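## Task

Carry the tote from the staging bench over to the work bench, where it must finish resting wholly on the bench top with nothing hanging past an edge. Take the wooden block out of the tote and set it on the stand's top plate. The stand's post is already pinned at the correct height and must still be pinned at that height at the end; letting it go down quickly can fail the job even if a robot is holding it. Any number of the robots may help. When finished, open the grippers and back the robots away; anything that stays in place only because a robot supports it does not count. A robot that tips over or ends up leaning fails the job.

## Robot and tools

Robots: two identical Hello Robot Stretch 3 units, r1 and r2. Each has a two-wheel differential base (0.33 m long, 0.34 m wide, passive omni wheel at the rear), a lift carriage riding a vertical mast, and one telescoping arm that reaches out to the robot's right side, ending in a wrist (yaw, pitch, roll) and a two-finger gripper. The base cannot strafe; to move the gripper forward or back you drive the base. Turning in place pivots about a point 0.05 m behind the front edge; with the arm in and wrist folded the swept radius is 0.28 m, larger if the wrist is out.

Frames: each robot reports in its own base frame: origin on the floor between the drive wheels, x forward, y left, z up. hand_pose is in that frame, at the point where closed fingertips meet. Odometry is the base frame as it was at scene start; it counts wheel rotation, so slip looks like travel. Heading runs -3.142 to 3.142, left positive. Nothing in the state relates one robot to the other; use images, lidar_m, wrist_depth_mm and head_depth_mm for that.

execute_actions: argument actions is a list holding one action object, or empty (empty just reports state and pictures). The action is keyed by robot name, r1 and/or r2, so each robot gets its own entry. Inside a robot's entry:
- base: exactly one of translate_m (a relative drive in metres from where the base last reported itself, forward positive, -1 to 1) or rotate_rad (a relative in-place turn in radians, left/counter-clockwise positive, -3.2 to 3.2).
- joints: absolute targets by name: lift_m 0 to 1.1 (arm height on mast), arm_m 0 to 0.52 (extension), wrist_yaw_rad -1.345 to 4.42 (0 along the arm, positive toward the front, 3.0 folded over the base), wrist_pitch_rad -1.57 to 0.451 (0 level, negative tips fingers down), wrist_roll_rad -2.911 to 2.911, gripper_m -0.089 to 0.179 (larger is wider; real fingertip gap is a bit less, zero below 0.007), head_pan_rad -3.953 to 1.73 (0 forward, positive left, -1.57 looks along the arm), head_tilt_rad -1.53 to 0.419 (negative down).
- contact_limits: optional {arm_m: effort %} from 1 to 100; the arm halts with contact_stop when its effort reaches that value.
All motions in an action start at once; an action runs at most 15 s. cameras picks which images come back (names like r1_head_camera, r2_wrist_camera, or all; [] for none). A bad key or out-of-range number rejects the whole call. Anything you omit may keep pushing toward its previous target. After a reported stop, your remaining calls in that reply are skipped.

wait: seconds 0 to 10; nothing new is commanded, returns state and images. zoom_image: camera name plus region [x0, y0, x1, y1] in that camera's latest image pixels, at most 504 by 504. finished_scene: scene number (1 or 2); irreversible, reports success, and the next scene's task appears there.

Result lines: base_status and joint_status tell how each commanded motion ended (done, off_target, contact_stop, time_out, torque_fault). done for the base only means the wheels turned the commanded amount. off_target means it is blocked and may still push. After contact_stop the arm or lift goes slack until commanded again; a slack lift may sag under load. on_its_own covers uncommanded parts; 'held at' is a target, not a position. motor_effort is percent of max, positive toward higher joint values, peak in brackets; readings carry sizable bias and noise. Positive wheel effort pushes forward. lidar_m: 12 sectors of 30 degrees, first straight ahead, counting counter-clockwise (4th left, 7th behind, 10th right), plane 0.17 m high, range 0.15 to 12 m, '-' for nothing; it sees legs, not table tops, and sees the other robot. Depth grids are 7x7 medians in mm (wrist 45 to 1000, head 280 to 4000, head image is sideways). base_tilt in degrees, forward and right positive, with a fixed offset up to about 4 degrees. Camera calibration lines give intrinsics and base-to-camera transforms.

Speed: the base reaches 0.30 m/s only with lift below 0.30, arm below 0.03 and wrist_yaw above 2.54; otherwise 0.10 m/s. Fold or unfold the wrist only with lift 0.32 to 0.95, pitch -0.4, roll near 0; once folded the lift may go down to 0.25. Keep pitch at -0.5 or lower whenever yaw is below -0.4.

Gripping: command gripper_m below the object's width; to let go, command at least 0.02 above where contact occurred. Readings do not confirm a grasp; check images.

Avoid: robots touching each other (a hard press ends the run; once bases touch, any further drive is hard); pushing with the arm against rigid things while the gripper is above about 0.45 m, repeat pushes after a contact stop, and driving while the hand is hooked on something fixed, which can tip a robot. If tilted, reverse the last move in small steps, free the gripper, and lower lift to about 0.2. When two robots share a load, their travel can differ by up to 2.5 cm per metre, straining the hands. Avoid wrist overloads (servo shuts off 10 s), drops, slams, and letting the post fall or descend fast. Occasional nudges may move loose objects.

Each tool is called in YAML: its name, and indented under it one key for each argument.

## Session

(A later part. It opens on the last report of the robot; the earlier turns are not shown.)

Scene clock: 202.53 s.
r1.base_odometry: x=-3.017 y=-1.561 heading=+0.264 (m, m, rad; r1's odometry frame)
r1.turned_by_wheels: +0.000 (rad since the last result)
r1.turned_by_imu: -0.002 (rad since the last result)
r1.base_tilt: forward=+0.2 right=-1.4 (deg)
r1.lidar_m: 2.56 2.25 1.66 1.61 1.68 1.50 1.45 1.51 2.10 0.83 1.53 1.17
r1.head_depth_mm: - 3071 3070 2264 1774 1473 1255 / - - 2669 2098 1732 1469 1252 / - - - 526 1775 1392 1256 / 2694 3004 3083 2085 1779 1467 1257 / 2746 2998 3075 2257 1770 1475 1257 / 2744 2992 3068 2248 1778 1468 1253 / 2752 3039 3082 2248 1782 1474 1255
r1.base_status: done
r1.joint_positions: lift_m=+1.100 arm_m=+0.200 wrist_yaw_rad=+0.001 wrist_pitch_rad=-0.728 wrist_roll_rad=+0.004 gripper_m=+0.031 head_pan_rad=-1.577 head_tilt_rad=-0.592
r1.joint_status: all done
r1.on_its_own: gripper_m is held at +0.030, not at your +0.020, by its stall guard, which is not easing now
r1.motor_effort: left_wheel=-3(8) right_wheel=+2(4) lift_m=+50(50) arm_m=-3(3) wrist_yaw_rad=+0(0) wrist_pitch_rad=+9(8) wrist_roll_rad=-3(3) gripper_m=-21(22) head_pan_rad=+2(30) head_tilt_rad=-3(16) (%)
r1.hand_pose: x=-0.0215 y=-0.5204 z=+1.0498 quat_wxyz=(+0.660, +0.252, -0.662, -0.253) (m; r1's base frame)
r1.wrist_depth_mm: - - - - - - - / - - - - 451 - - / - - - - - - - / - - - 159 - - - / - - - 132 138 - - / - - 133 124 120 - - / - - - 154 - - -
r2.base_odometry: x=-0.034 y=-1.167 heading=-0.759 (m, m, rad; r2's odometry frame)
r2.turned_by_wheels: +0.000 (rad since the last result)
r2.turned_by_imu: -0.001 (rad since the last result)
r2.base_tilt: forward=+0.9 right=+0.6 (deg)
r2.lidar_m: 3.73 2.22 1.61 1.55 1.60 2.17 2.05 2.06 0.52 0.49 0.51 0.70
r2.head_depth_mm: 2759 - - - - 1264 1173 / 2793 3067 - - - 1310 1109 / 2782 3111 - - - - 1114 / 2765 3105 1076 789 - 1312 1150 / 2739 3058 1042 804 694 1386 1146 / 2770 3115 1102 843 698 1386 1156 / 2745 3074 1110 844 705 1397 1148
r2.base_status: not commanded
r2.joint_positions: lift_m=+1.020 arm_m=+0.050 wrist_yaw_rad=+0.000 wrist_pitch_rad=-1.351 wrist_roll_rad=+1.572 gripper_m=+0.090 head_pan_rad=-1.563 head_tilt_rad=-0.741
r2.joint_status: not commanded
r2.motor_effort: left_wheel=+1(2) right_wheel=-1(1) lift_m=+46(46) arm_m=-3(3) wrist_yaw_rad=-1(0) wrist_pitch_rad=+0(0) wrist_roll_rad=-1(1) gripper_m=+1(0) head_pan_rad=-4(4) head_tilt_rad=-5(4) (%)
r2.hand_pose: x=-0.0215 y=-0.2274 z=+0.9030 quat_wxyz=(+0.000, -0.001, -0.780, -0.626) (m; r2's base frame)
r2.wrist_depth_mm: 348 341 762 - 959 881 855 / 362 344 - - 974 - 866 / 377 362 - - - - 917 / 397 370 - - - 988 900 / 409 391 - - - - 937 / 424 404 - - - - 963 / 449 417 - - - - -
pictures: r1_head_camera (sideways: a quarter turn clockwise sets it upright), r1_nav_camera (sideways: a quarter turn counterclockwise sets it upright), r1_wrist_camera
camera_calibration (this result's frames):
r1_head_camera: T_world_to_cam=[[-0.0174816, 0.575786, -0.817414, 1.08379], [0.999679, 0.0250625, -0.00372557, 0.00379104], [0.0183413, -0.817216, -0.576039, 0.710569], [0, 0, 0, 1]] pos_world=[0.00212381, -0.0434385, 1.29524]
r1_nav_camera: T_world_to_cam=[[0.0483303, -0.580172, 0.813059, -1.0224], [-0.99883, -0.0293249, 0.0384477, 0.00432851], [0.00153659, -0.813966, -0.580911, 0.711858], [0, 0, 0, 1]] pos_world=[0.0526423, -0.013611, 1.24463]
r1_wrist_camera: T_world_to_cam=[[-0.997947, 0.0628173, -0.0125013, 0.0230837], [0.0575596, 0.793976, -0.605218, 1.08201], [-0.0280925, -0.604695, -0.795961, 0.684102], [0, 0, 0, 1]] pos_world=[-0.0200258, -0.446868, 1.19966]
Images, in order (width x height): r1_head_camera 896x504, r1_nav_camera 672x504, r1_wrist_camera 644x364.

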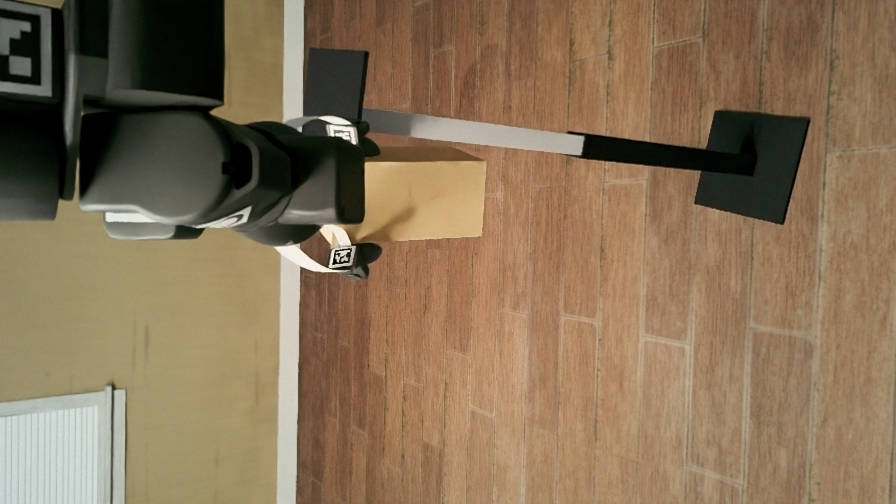

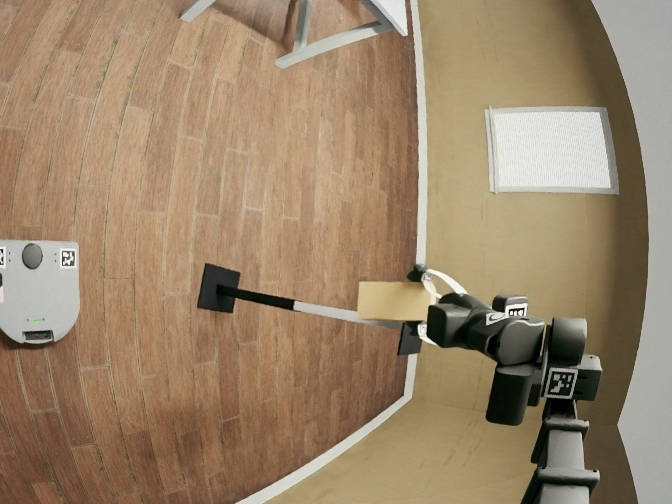

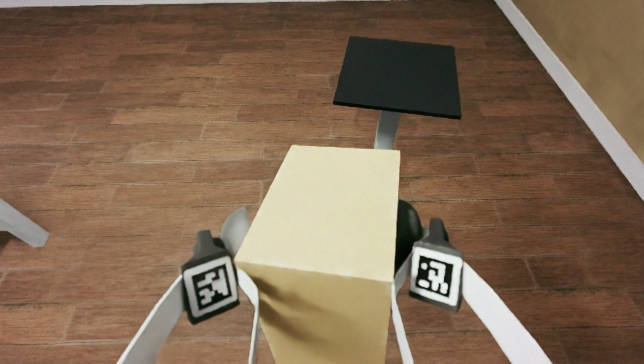

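execute_actions:
  actions:
    - {"r1":{"base":{"translate_m":-0.135},"joints":{"arm_m":0.52}}}
  cameras: ["r1_wrist_camera","r1_head_camera"]

execute_actions:
  actions:
    - {"r1":{"joints":{"lift_m":1.075}}}
  cameras: ["r1_wrist_camera","r1_head_camera"]

Scene clock: 210.57 s.
r1.base_odometry: x=-3.147 y=-1.596 heading=+0.264 (m, m, rad; r1's odometry frame)
r1.turned_by_wheels: +0.000 (rad since the last result)
r1.turned_by_imu: -0.002 (rad since the last result)
r1.base_tilt: forward=+0.1 right=-1.4 (deg)
r1.lidar_m: 2.69 2.26 1.67 1.62 1.69 1.36 1.32 1.38 1.90 0.82 3.27 1.30
r1.head_depth_mm: 2697 2938 3060 2266 1779 1470 1253 / 2758 2932 3085 2259 1777 1465 1256 / - 2839 882 2255 1780 1472 1256 / 2701 2952 930 2165 1678 1390 1253 / 2725 3021 3058 2262 1773 1478 1260 / 2754 3018 3072 2269 1781 1477 1259 / 2777 3035 3055 2262 1779 1465 1256
r1.base_status: done
r1.joint_positions: lift_m=+1.100 arm_m=+0.517 wrist_yaw_rad=+0.000 wrist_pitch_rad=-0.728 wrist_roll_rad=+0.004 gripper_m=+0.031 head_pan_rad=-1.577 head_tilt_rad=-0.593
r1.joint_status: all done
joint sent to its limit — the command would take r1.arm_m past its upper limit, so that joint was sent only as far as its limit.
r1.on_its_own: gripper_m is held at +0.030, not at your +0.020, by its stall guard, which is not easing now
r1.motor_effort: left_wheel=-3(8) right_wheel=+2(5) lift_m=+50(50) arm_m=+3(4) wrist_yaw_rad=+1(0) wrist_pitch_rad=+8(9) wrist_roll_rad=-3(3) gripper_m=-22(21) head_pan_rad=+2(3) head_tilt_rad=-2(3) (%)
r1.hand_pose: x=-0.0216 y=-0.8373 z=+1.0498 quat_wxyz=(+0.660, +0.251, -0.662, -0.253) (m; r1's base frame)
r1.wrist_depth_mm: - - - - - - - / - - - - - - - / - - - - - - - / - - - 158 - - - / - - 319 133 138 - - / - - 132 124 120 - - / - - 246 154 - - -
r2.base_odometry: x=-0.034 y=-1.167 heading=-0.759 (m, m, rad; r2's odometry frame)
r2.turned_by_wheels: +0.000 (rad since the last result)
r2.turned_by_imu: -0.001 (rad since the last result)
r2.base_tilt: forward=+0.9 right=+0.7 (deg)
r2.lidar_m: 3.73 2.21 1.61 1.55 1.60 2.17 2.06 2.06 0.52 0.49 0.51 0.70
r2.head_depth_mm: 2745 - - - - 1277 1169 / 2767 3006 - - - 1307 1114 / 2778 3035 - - - - 1116 / 2806 3063 1077 789 - 1327 1149 / 2741 3090 1048 805 693 1383 1148 / 2753 3039 1106 841 700 1383 1148 / 2729 3039 1117 851 701 1400 1150
r2.base_status: not commanded
r2.joint_positions: lift_m=+1.020 arm_m=+0.050 wrist_yaw_rad=+0.000 wrist_pitch_rad=-1.351 wrist_roll_rad=+1.572 gripper_m=+0.090 head_pan_rad=-1.563 head_tilt_rad=-0.741
r2.joint_status: not commanded
r2.motor_effort: left_wheel=+1(2) right_wheel=-1(1) lift_m=+46(46) arm_m=-3(3) wrist_yaw_rad=+0(0) wrist_pitch_rad=+0(0) wrist_roll_rad=-1(1) gripper_m=+0(0) head_pan_rad=-5(4) head_tilt_rad=-4(3) (%)
r2.hand_pose: x=-0.0215 y=-0.2274 z=+0.9030 quat_wxyz=(+0.000, -0.001, -0.780, -0.626) (m; r2's base frame)
r2.wrist_depth_mm: 346 341 751 - 945 889 828 / 362 350 - - - - 874 / 372 364 - - - - 915 / 389 377 - - - 977 928 / 407 385 - - - - 982 / 426 396 - - - - - / 448 426 - - - - -
pictures: r1_head_camera (sideways: a quarter turn clockwise sets it upright), r1_wrist_camera
camera_calibration (this result's frames):
r1_head_camera: T_world_to_cam=[[-0.0175367, 0.576054, -0.817223, 1.08355], [0.999676, 0.0251624, -0.00371518, 0.00377753], [0.0184232, -0.817024, -0.576309, 0.71092], [0, 0, 0, 1]] pos_world=[0.00212811, -0.0434367, 1.29522]
r1_wrist_camera: T_world_to_cam=[[-0.997885, 0.0637909, -0.0124975, 0.0436283], [0.0583337, 0.793957, -0.605169, 1.33352], [-0.0286819, -0.604618, -0.795999, 0.49259], [0, 0, 0, 1]] pos_world=[-0.0201249, -0.763714, 1.19965]
Images, in order (width x height): r1_head_camera 896x504, r1_wrist_camera 644x364.

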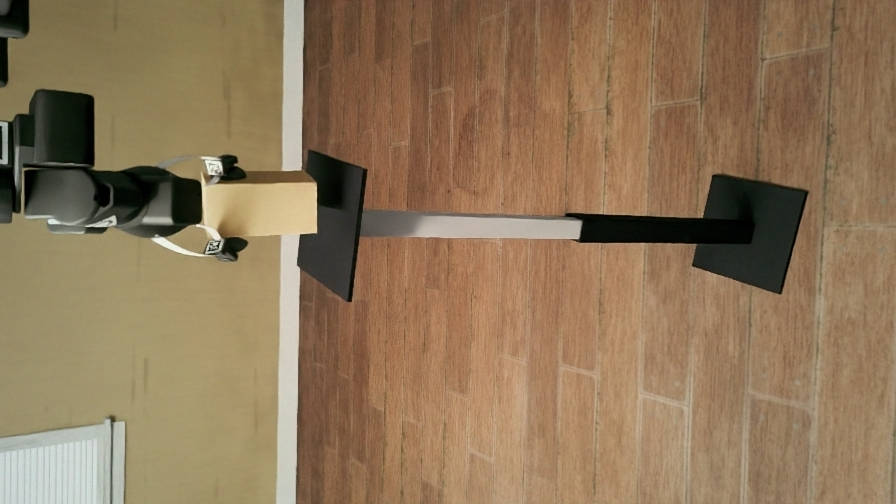

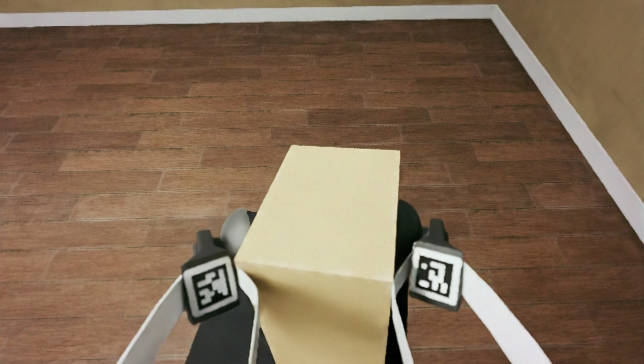

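Scene clock: 211.57 s.
r1.base_odometry: x=-3.147 y=-1.596 heading=+0.264 (m, m, rad; r1's odometry frame)
r1.turned_by_wheels: +0.000 (rad since the last result)
r1.turned_by_imu: +0.000 (rad since the last result)
r1.base_tilt: forward=+0.2 right=-1.4 (deg)
r1.lidar_m: 2.68 2.26 1.68 1.62 1.68 1.36 1.32 1.38 1.91 0.82 3.27 1.30
r1.head_depth_mm: 2734 2965 3052 2258 1781 1470 1253 / 2690 2962 3089 2233 1780 1467 1257 / - 2885 838 2253 1778 1470 1259 / 2720 2956 931 2171 1673 1389 1257 / 2710 3018 3070 2252 1768 1465 1255 / 2727 3004 3061 2268 1781 1475 1258 / 2744 3054 3091 2254 1783 1471 1257
r1.base_status: not commanded
r1.joint_positions: lift_m=+1.075 arm_m=+0.517 wrist_yaw_rad=+0.000 wrist_pitch_rad=-0.714 wrist_roll_rad=+0.004 gripper_m=+0.031 head_pan_rad=-1.577 head_tilt_rad=-0.593
r1.joint_status: all done
r1.on_its_own: gripper_m is held at +0.030, not at your +0.020, by its stall guard, which is not easing now
r1.motor_effort: left_wheel=-3(3) right_wheel=+2(3) lift_m=+31(44) arm_m=+3(3) wrist_yaw_rad=+1(0) wrist_pitch_rad=+4(8) wrist_roll_rad=-3(3) gripper_m=-21(21) head_pan_rad=+3(3) head_tilt_rad=-2(3) (%)
r1.hand_pose: x=-0.0216 y=-0.8400 z=+1.0280 quat_wxyz=(+0.661, +0.247, -0.664, -0.248) (m; r1's base frame)
r1.wrist_depth_mm: - - - - - - - / - - - - - - - / - - - - - - - / - - - 157 - - - / - - 295 132 138 - - / - - 133 124 121 - - / - - 227 154 237 - -
r2.base_odometry: x=-0.034 y=-1.167 heading=-0.759 (m, m, rad; r2's odometry frame)
r2.turned_by_wheels: +0.000 (rad since the last result)
r2.turned_by_imu: +0.000 (rad since the last result)
r2.base_tilt: forward=+0.9 right=+0.6 (deg)
r2.lidar_m: 3.75 2.21 1.61 1.54 1.60 2.17 2.05 2.06 0.52 0.49 0.51 0.69
r2.head_depth_mm: 2694 - - - - 1269 1170 / 2799 3012 - - - 1307 1113 / 2730 3023 - - - - 1113 / 2782 3106 1069 791 - 1315 1140 / 2742 3113 1047 805 696 1385 1148 / 2736 3126 1098 841 701 1388 1149 / 2765 3088 1113 847 703 1400 1152
r2.base_status: not commanded
r2.joint_positions: lift_m=+1.020 arm_m=+0.050 wrist_yaw_rad=+0.000 wrist_pitch_rad=-1.351 wrist_roll_rad=+1.572 gripper_m=+0.090 head_pan_rad=-1.563 head_tilt_rad=-0.741
r2.joint_status: not commanded
r2.motor_effort: left_wheel=+1(1) right_wheel=-1(1) lift_m=+46(46) arm_m=-3(3) wrist_yaw_rad=-1(0) wrist_pitch_rad=+0(0) wrist_roll_rad=-1(1) gripper_m=+1(1) head_pan_rad=-5(4) head_tilt_rad=-3(4) (%)
r2.hand_pose: x=-0.0215 y=-0.2274 z=+0.9030 quat_wxyz=(+0.000, -0.001, -0.780, -0.626) (m; r2's base frame)
r2.wrist_depth_mm: 347 342 743 - 957 914 848 / 362 351 - - - - 869 / 380 361 - - - - 917 / 390 376 - - - 991 968 / 409 385 - - - - 952 / 425 402 - - - - 991 / 449 425 - - - - -
pictures: r1_head_camera (sideways: a quarter turn clockwise sets it upright), r1_wrist_camera
camera_calibration (this result's frames):
r1_head_camera: T_world_to_cam=[[-0.0175368, 0.576054, -0.817223, 1.08355], [0.999676, 0.0251625, -0.00371518, 0.00377753], [0.0184233, -0.817024, -0.576309, 0.71092], [0, 0, 0, 1]] pos_world=[0.00212812, -0.0434367, 1.29522]
r1_wrist_camera: T_world_to_cam=[[-0.997886, 0.0635944, -0.0134122, 0.0443035], [0.0583228, 0.78513, -0.616578, 1.32675], [-0.0286806, -0.616057, -0.787179, 0.454873], [0, 0, 0, 1]] pos_world=[-0.0201242, -0.764264, 1.17671]
Images, in order (width x height): r1_head_camera 896x504, r1_wrist_camera 644x364.

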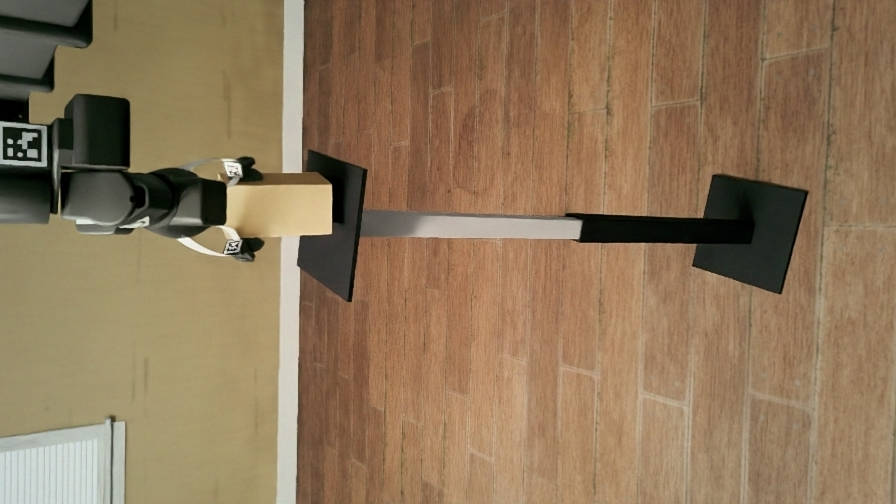

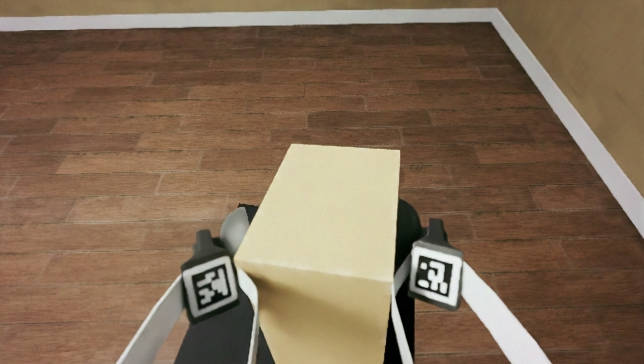

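Landed.

execute_actions:
  actions:
    - {"r1":{"joints":{"gripper_m":0.13}}}
  cameras: []

execute_actions:
  actions:
    - {"r1":{"joints":{"arm_m":0.1,"lift_m":1.1}}}
  cameras: ["r1_wrist_camera","r2_nav_camera"]

Scene clock: 216.30 s.
r1.base_odometry: x=-3.147 y=-1.596 heading=+0.264 (m, m, rad; r1's odometry frame)
r1.turned_by_wheels: +0.000 (rad since the last result)
r1.turned_by_imu: -0.001 (rad since the last result)
r1.base_tilt: forward=+0.1 right=-1.4 (deg)
r1.lidar_m: 2.69 2.25 1.67 1.62 1.69 1.36 1.32 1.37 1.90 0.82 3.25 1.30
r1.head_depth_mm: 2779 2929 3047 2243 1778 1474 1262 / 2706 2959 3068 2253 1775 1466 1257 / - 2888 856 2248 1780 1477 1253 / 2710 2932 881 2162 1677 1390 1257 / 2727 3015 3072 2275 1777 1471 1263 / 2736 3018 3114 2265 1783 1471 1257 / 2743 3051 3076 2254 1790 1475 1256
r1.base_status: not commanded
r1.joint_positions: lift_m=+1.075 arm_m=+0.517 wrist_yaw_rad=-0.001 wrist_pitch_rad=-0.716 wrist_roll_rad=+0.004 gripper_m=+0.130 head_pan_rad=-1.577 head_tilt_rad=-0.593
r1.joint_status: all done
r1.motor_effort: left_wheel=-3(4) right_wheel=+2(5) lift_m=+33(34) arm_m=+3(2) wrist_yaw_rad=+2(3) wrist_pitch_rad=+5(5) wrist_roll_rad=-3(3) gripper_m=+1(90) head_pan_rad=+2(2) head_tilt_rad=-2(2) (%)
r1.hand_pose: x=-0.0218 y=-0.8397 z=+1.0276 quat_wxyz=(+0.661, +0.247, -0.663, -0.249) (m; r1's base frame)
r1.wrist_depth_mm: - - - - - - - / - - - - - - - / - - - - - - - / - - - 163 - - - / - - 288 145 280 - - / - - 244 131 253 - - / - - 226 159 237 - -
r2.base_odometry: x=-0.034 y=-1.167 heading=-0.759 (m, m, rad; r2's odometry frame)
r2.turned_by_wheels: +0.000 (rad since the last result)
r2.turned_by_imu: -0.001 (rad since the last result)
r2.base_tilt: forward=+0.9 right=+0.7 (deg)
r2.lidar_m: 3.73 2.22 1.62 1.55 1.59 2.17 2.06 2.06 0.52 0.49 0.51 0.69
r2.head_depth_mm: 2738 - - - - 1265 1175 / 2794 3043 - - - 1306 1113 / 2755 3081 - - - - 1117 / 2747 3117 1074 788 - 1316 1142 / 2779 3060 1046 807 696 1379 1146 / 2774 3068 1101 840 701 1400 1154 / 2745 3055 1109 846 703 1405 1150
r2.base_status: not commanded
r2.joint_positions: lift_m=+1.020 arm_m=+0.050 wrist_yaw_rad=+0.000 wrist_pitch_rad=-1.351 wrist_roll_rad=+1.572 gripper_m=+0.090 head_pan_rad=-1.563 head_tilt_rad=-0.741
r2.joint_status: not commanded
r2.motor_effort: left_wheel=+1(2) right_wheel=-1(1) lift_m=+46(46) arm_m=-3(3) wrist_yaw_rad=+0(1) wrist_pitch_rad=+0(0) wrist_roll_rad=-1(1) gripper_m=+0(1) head_pan_rad=-4(4) head_tilt_rad=-4(3) (%)
r2.hand_pose: x=-0.0215 y=-0.2274 z=+0.9030 quat_wxyz=(+0.000, -0.001, -0.780, -0.626) (m; r2's base frame)
r2.wrist_depth_mm: 345 348 718 - 971 901 840 / 361 349 - - - - 904 / 376 366 - - - - 917 / 396 371 - - - - 924 / 407 383 - - - - 959 / 426 402 - - - - 981 / 443 414 - - - - -
pictures: none
No camera images: the call's "cameras" was empty. Leave "cameras" out to get every camera's image.

Scene clock: 220.57 s.
r1.base_odometry: x=-3.147 y=-1.596 heading=+0.264 (m, m, rad; r1's odometry frame)
r1.turned_by_wheels: +0.000 (rad since the last result)
r1.turned_by_imu: -0.001 (rad since the last result)
r1.base_tilt: forward=+0.1 right=-1.4 (deg)
r1.lidar_m: 2.69 2.25 1.67 1.62 1.69 1.36 1.32 1.37 1.90 0.82 3.28 1.30
r1.head_depth_mm: - - 2811 2249 1788 1472 1264 / - - - 2078 1783 1471 1255 / - - - 2048 1777 1469 1258 / 2713 2995 908 2181 1675 1397 1252 / 2727 3003 3102 2153 1779 1475 1260 / 2720 3032 3067 2257 1784 1475 1258 / 2737 3043 3078 2257 1791 1474 1259
r1.base_status: not commanded
r1.joint_positions: lift_m=+1.100 arm_m=+0.100 wrist_yaw_rad=+0.000 wrist_pitch_rad=-0.716 wrist_roll_rad=+0.004 gripper_m=+0.130 head_pan_rad=-1.577 head_tilt_rad=-0.593
r1.joint_status: all done
r1.motor_effort: left_wheel=-3(3) right_wheel=+2(2) lift_m=+47(48) arm_m=-3(2) wrist_yaw_rad=+0(1) wrist_pitch_rad=+5(5) wrist_roll_rad=-2(2) gripper_m=+0(0) head_pan_rad=+3(3) head_tilt_rad=-3(2) (%)
r1.hand_pose: x=-0.0215 y=-0.4228 z=+1.0522 quat_wxyz=(+0.661, +0.247, -0.663, -0.248) (m; r1's base frame)
r1.wrist_depth_mm: - - - 515 - - - / - - - 577 - - - / - - - - - - - / - - - - - - - / - - - - - - - / - - - - - - - / - - - - - - -
r2.base_odometry: x=-0.034 y=-1.167 heading=-0.759 (m, m, rad; r2's odometry frame)
r2.turned_by_wheels: +0.000 (rad since the last result)
r2.turned_by_imu: -0.001 (rad since the last result)
r2.base_tilt: forward=+0.9 right=+0.7 (deg)
r2.lidar_m: 3.74 2.22 1.61 1.54 1.60 2.17 2.05 2.06 0.51 0.50 0.51 0.70
r2.head_depth_mm: 2784 - - - - 1274 1175 / 2788 3025 - - - 1309 1106 / 2799 3008 - - - - 1120 / 2741 3073 1077 793 - 1319 1137 / 2757 3089 1042 803 696 1379 1138 / 2733 3091 1104 842 697 1398 1152 / 2768 3070 1114 847 702 1395 1156
r2.base_status: not commanded
r2.joint_positions: lift_m=+1.020 arm_m=+0.050 wrist_yaw_rad=+0.000 wrist_pitch_rad=-1.351 wrist_roll_rad=+1.572 gripper_m=+0.090 head_pan_rad=-1.563 head_tilt_rad=-0.741
r2.joint_status: not commanded
r2.motor_effort: left_wheel=+1(1) right_wheel=-1(1) lift_m=+46(46) arm_m=-3(3) wrist_yaw_rad=-1(0) wrist_pitch_rad=+0(0) wrist_roll_rad=-1(1) gripper_m=+0(0) head_pan_rad=-4(5) head_tilt_rad=-3(4) (%)
r2.hand_pose: x=-0.0215 y=-0.2274 z=+0.9030 quat_wxyz=(+0.000, -0.001, -0.780, -0.626) (m; r2's base frame)
r2.wrist_depth_mm: 345 351 745 - 982 893 875 / 362 347 - - 960 - 874 / 375 365 - - - - 916 / 389 370 - - - 973 937 / 408 385 - - - - 981 / 426 398 - - - - 983 / 450 419 - - - - -
pictures: r1_wrist_camera, r2_nav_camera (sideways: a quarter turn counterclockwise sets it upright)
camera_calibration (this result's frames):
r1_wrist_camera: T_world_to_cam=[[-0.997945, 0.0627342, -0.0130769, 0.0175029], [0.0574834, 0.786145, -0.615363, 1.0133], [-0.028324, -0.614849, -0.788136, 0.732449], [0, 0, 0, 1]] pos_world=[-0.0200353, -0.347357, 1.20105]
r2_nav_camera: T_world_to_cam=[[-0.00158856, -0.645646, 0.763635, -0.9523], [-0.999963, 0.00751973, 0.00427767, 0.0568982], [-0.00850419, -0.7636, -0.645634, 0.794714], [0, 0, 0, 1]] pos_world=[0.0621417, -0.00843334, 1.24006]
Images, in order (width x height): r1_wrist_camera 644x364, r2_nav_camera 672x504.

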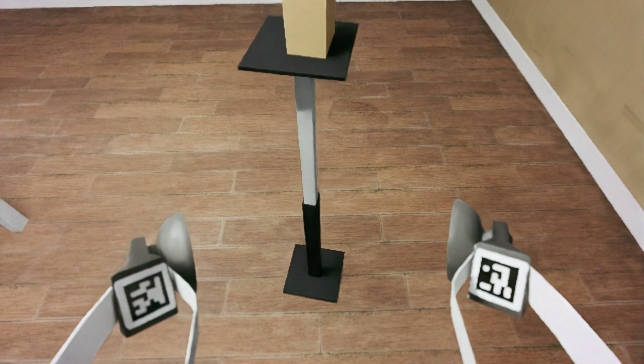

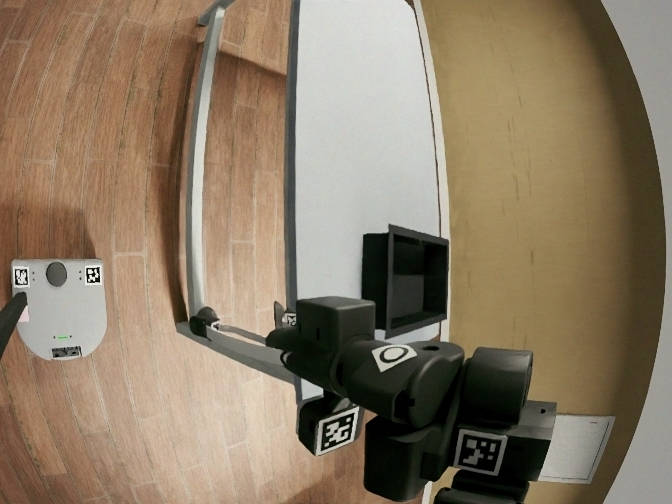

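finished_scene:
  scene: 1

The scene is finished: the task was done.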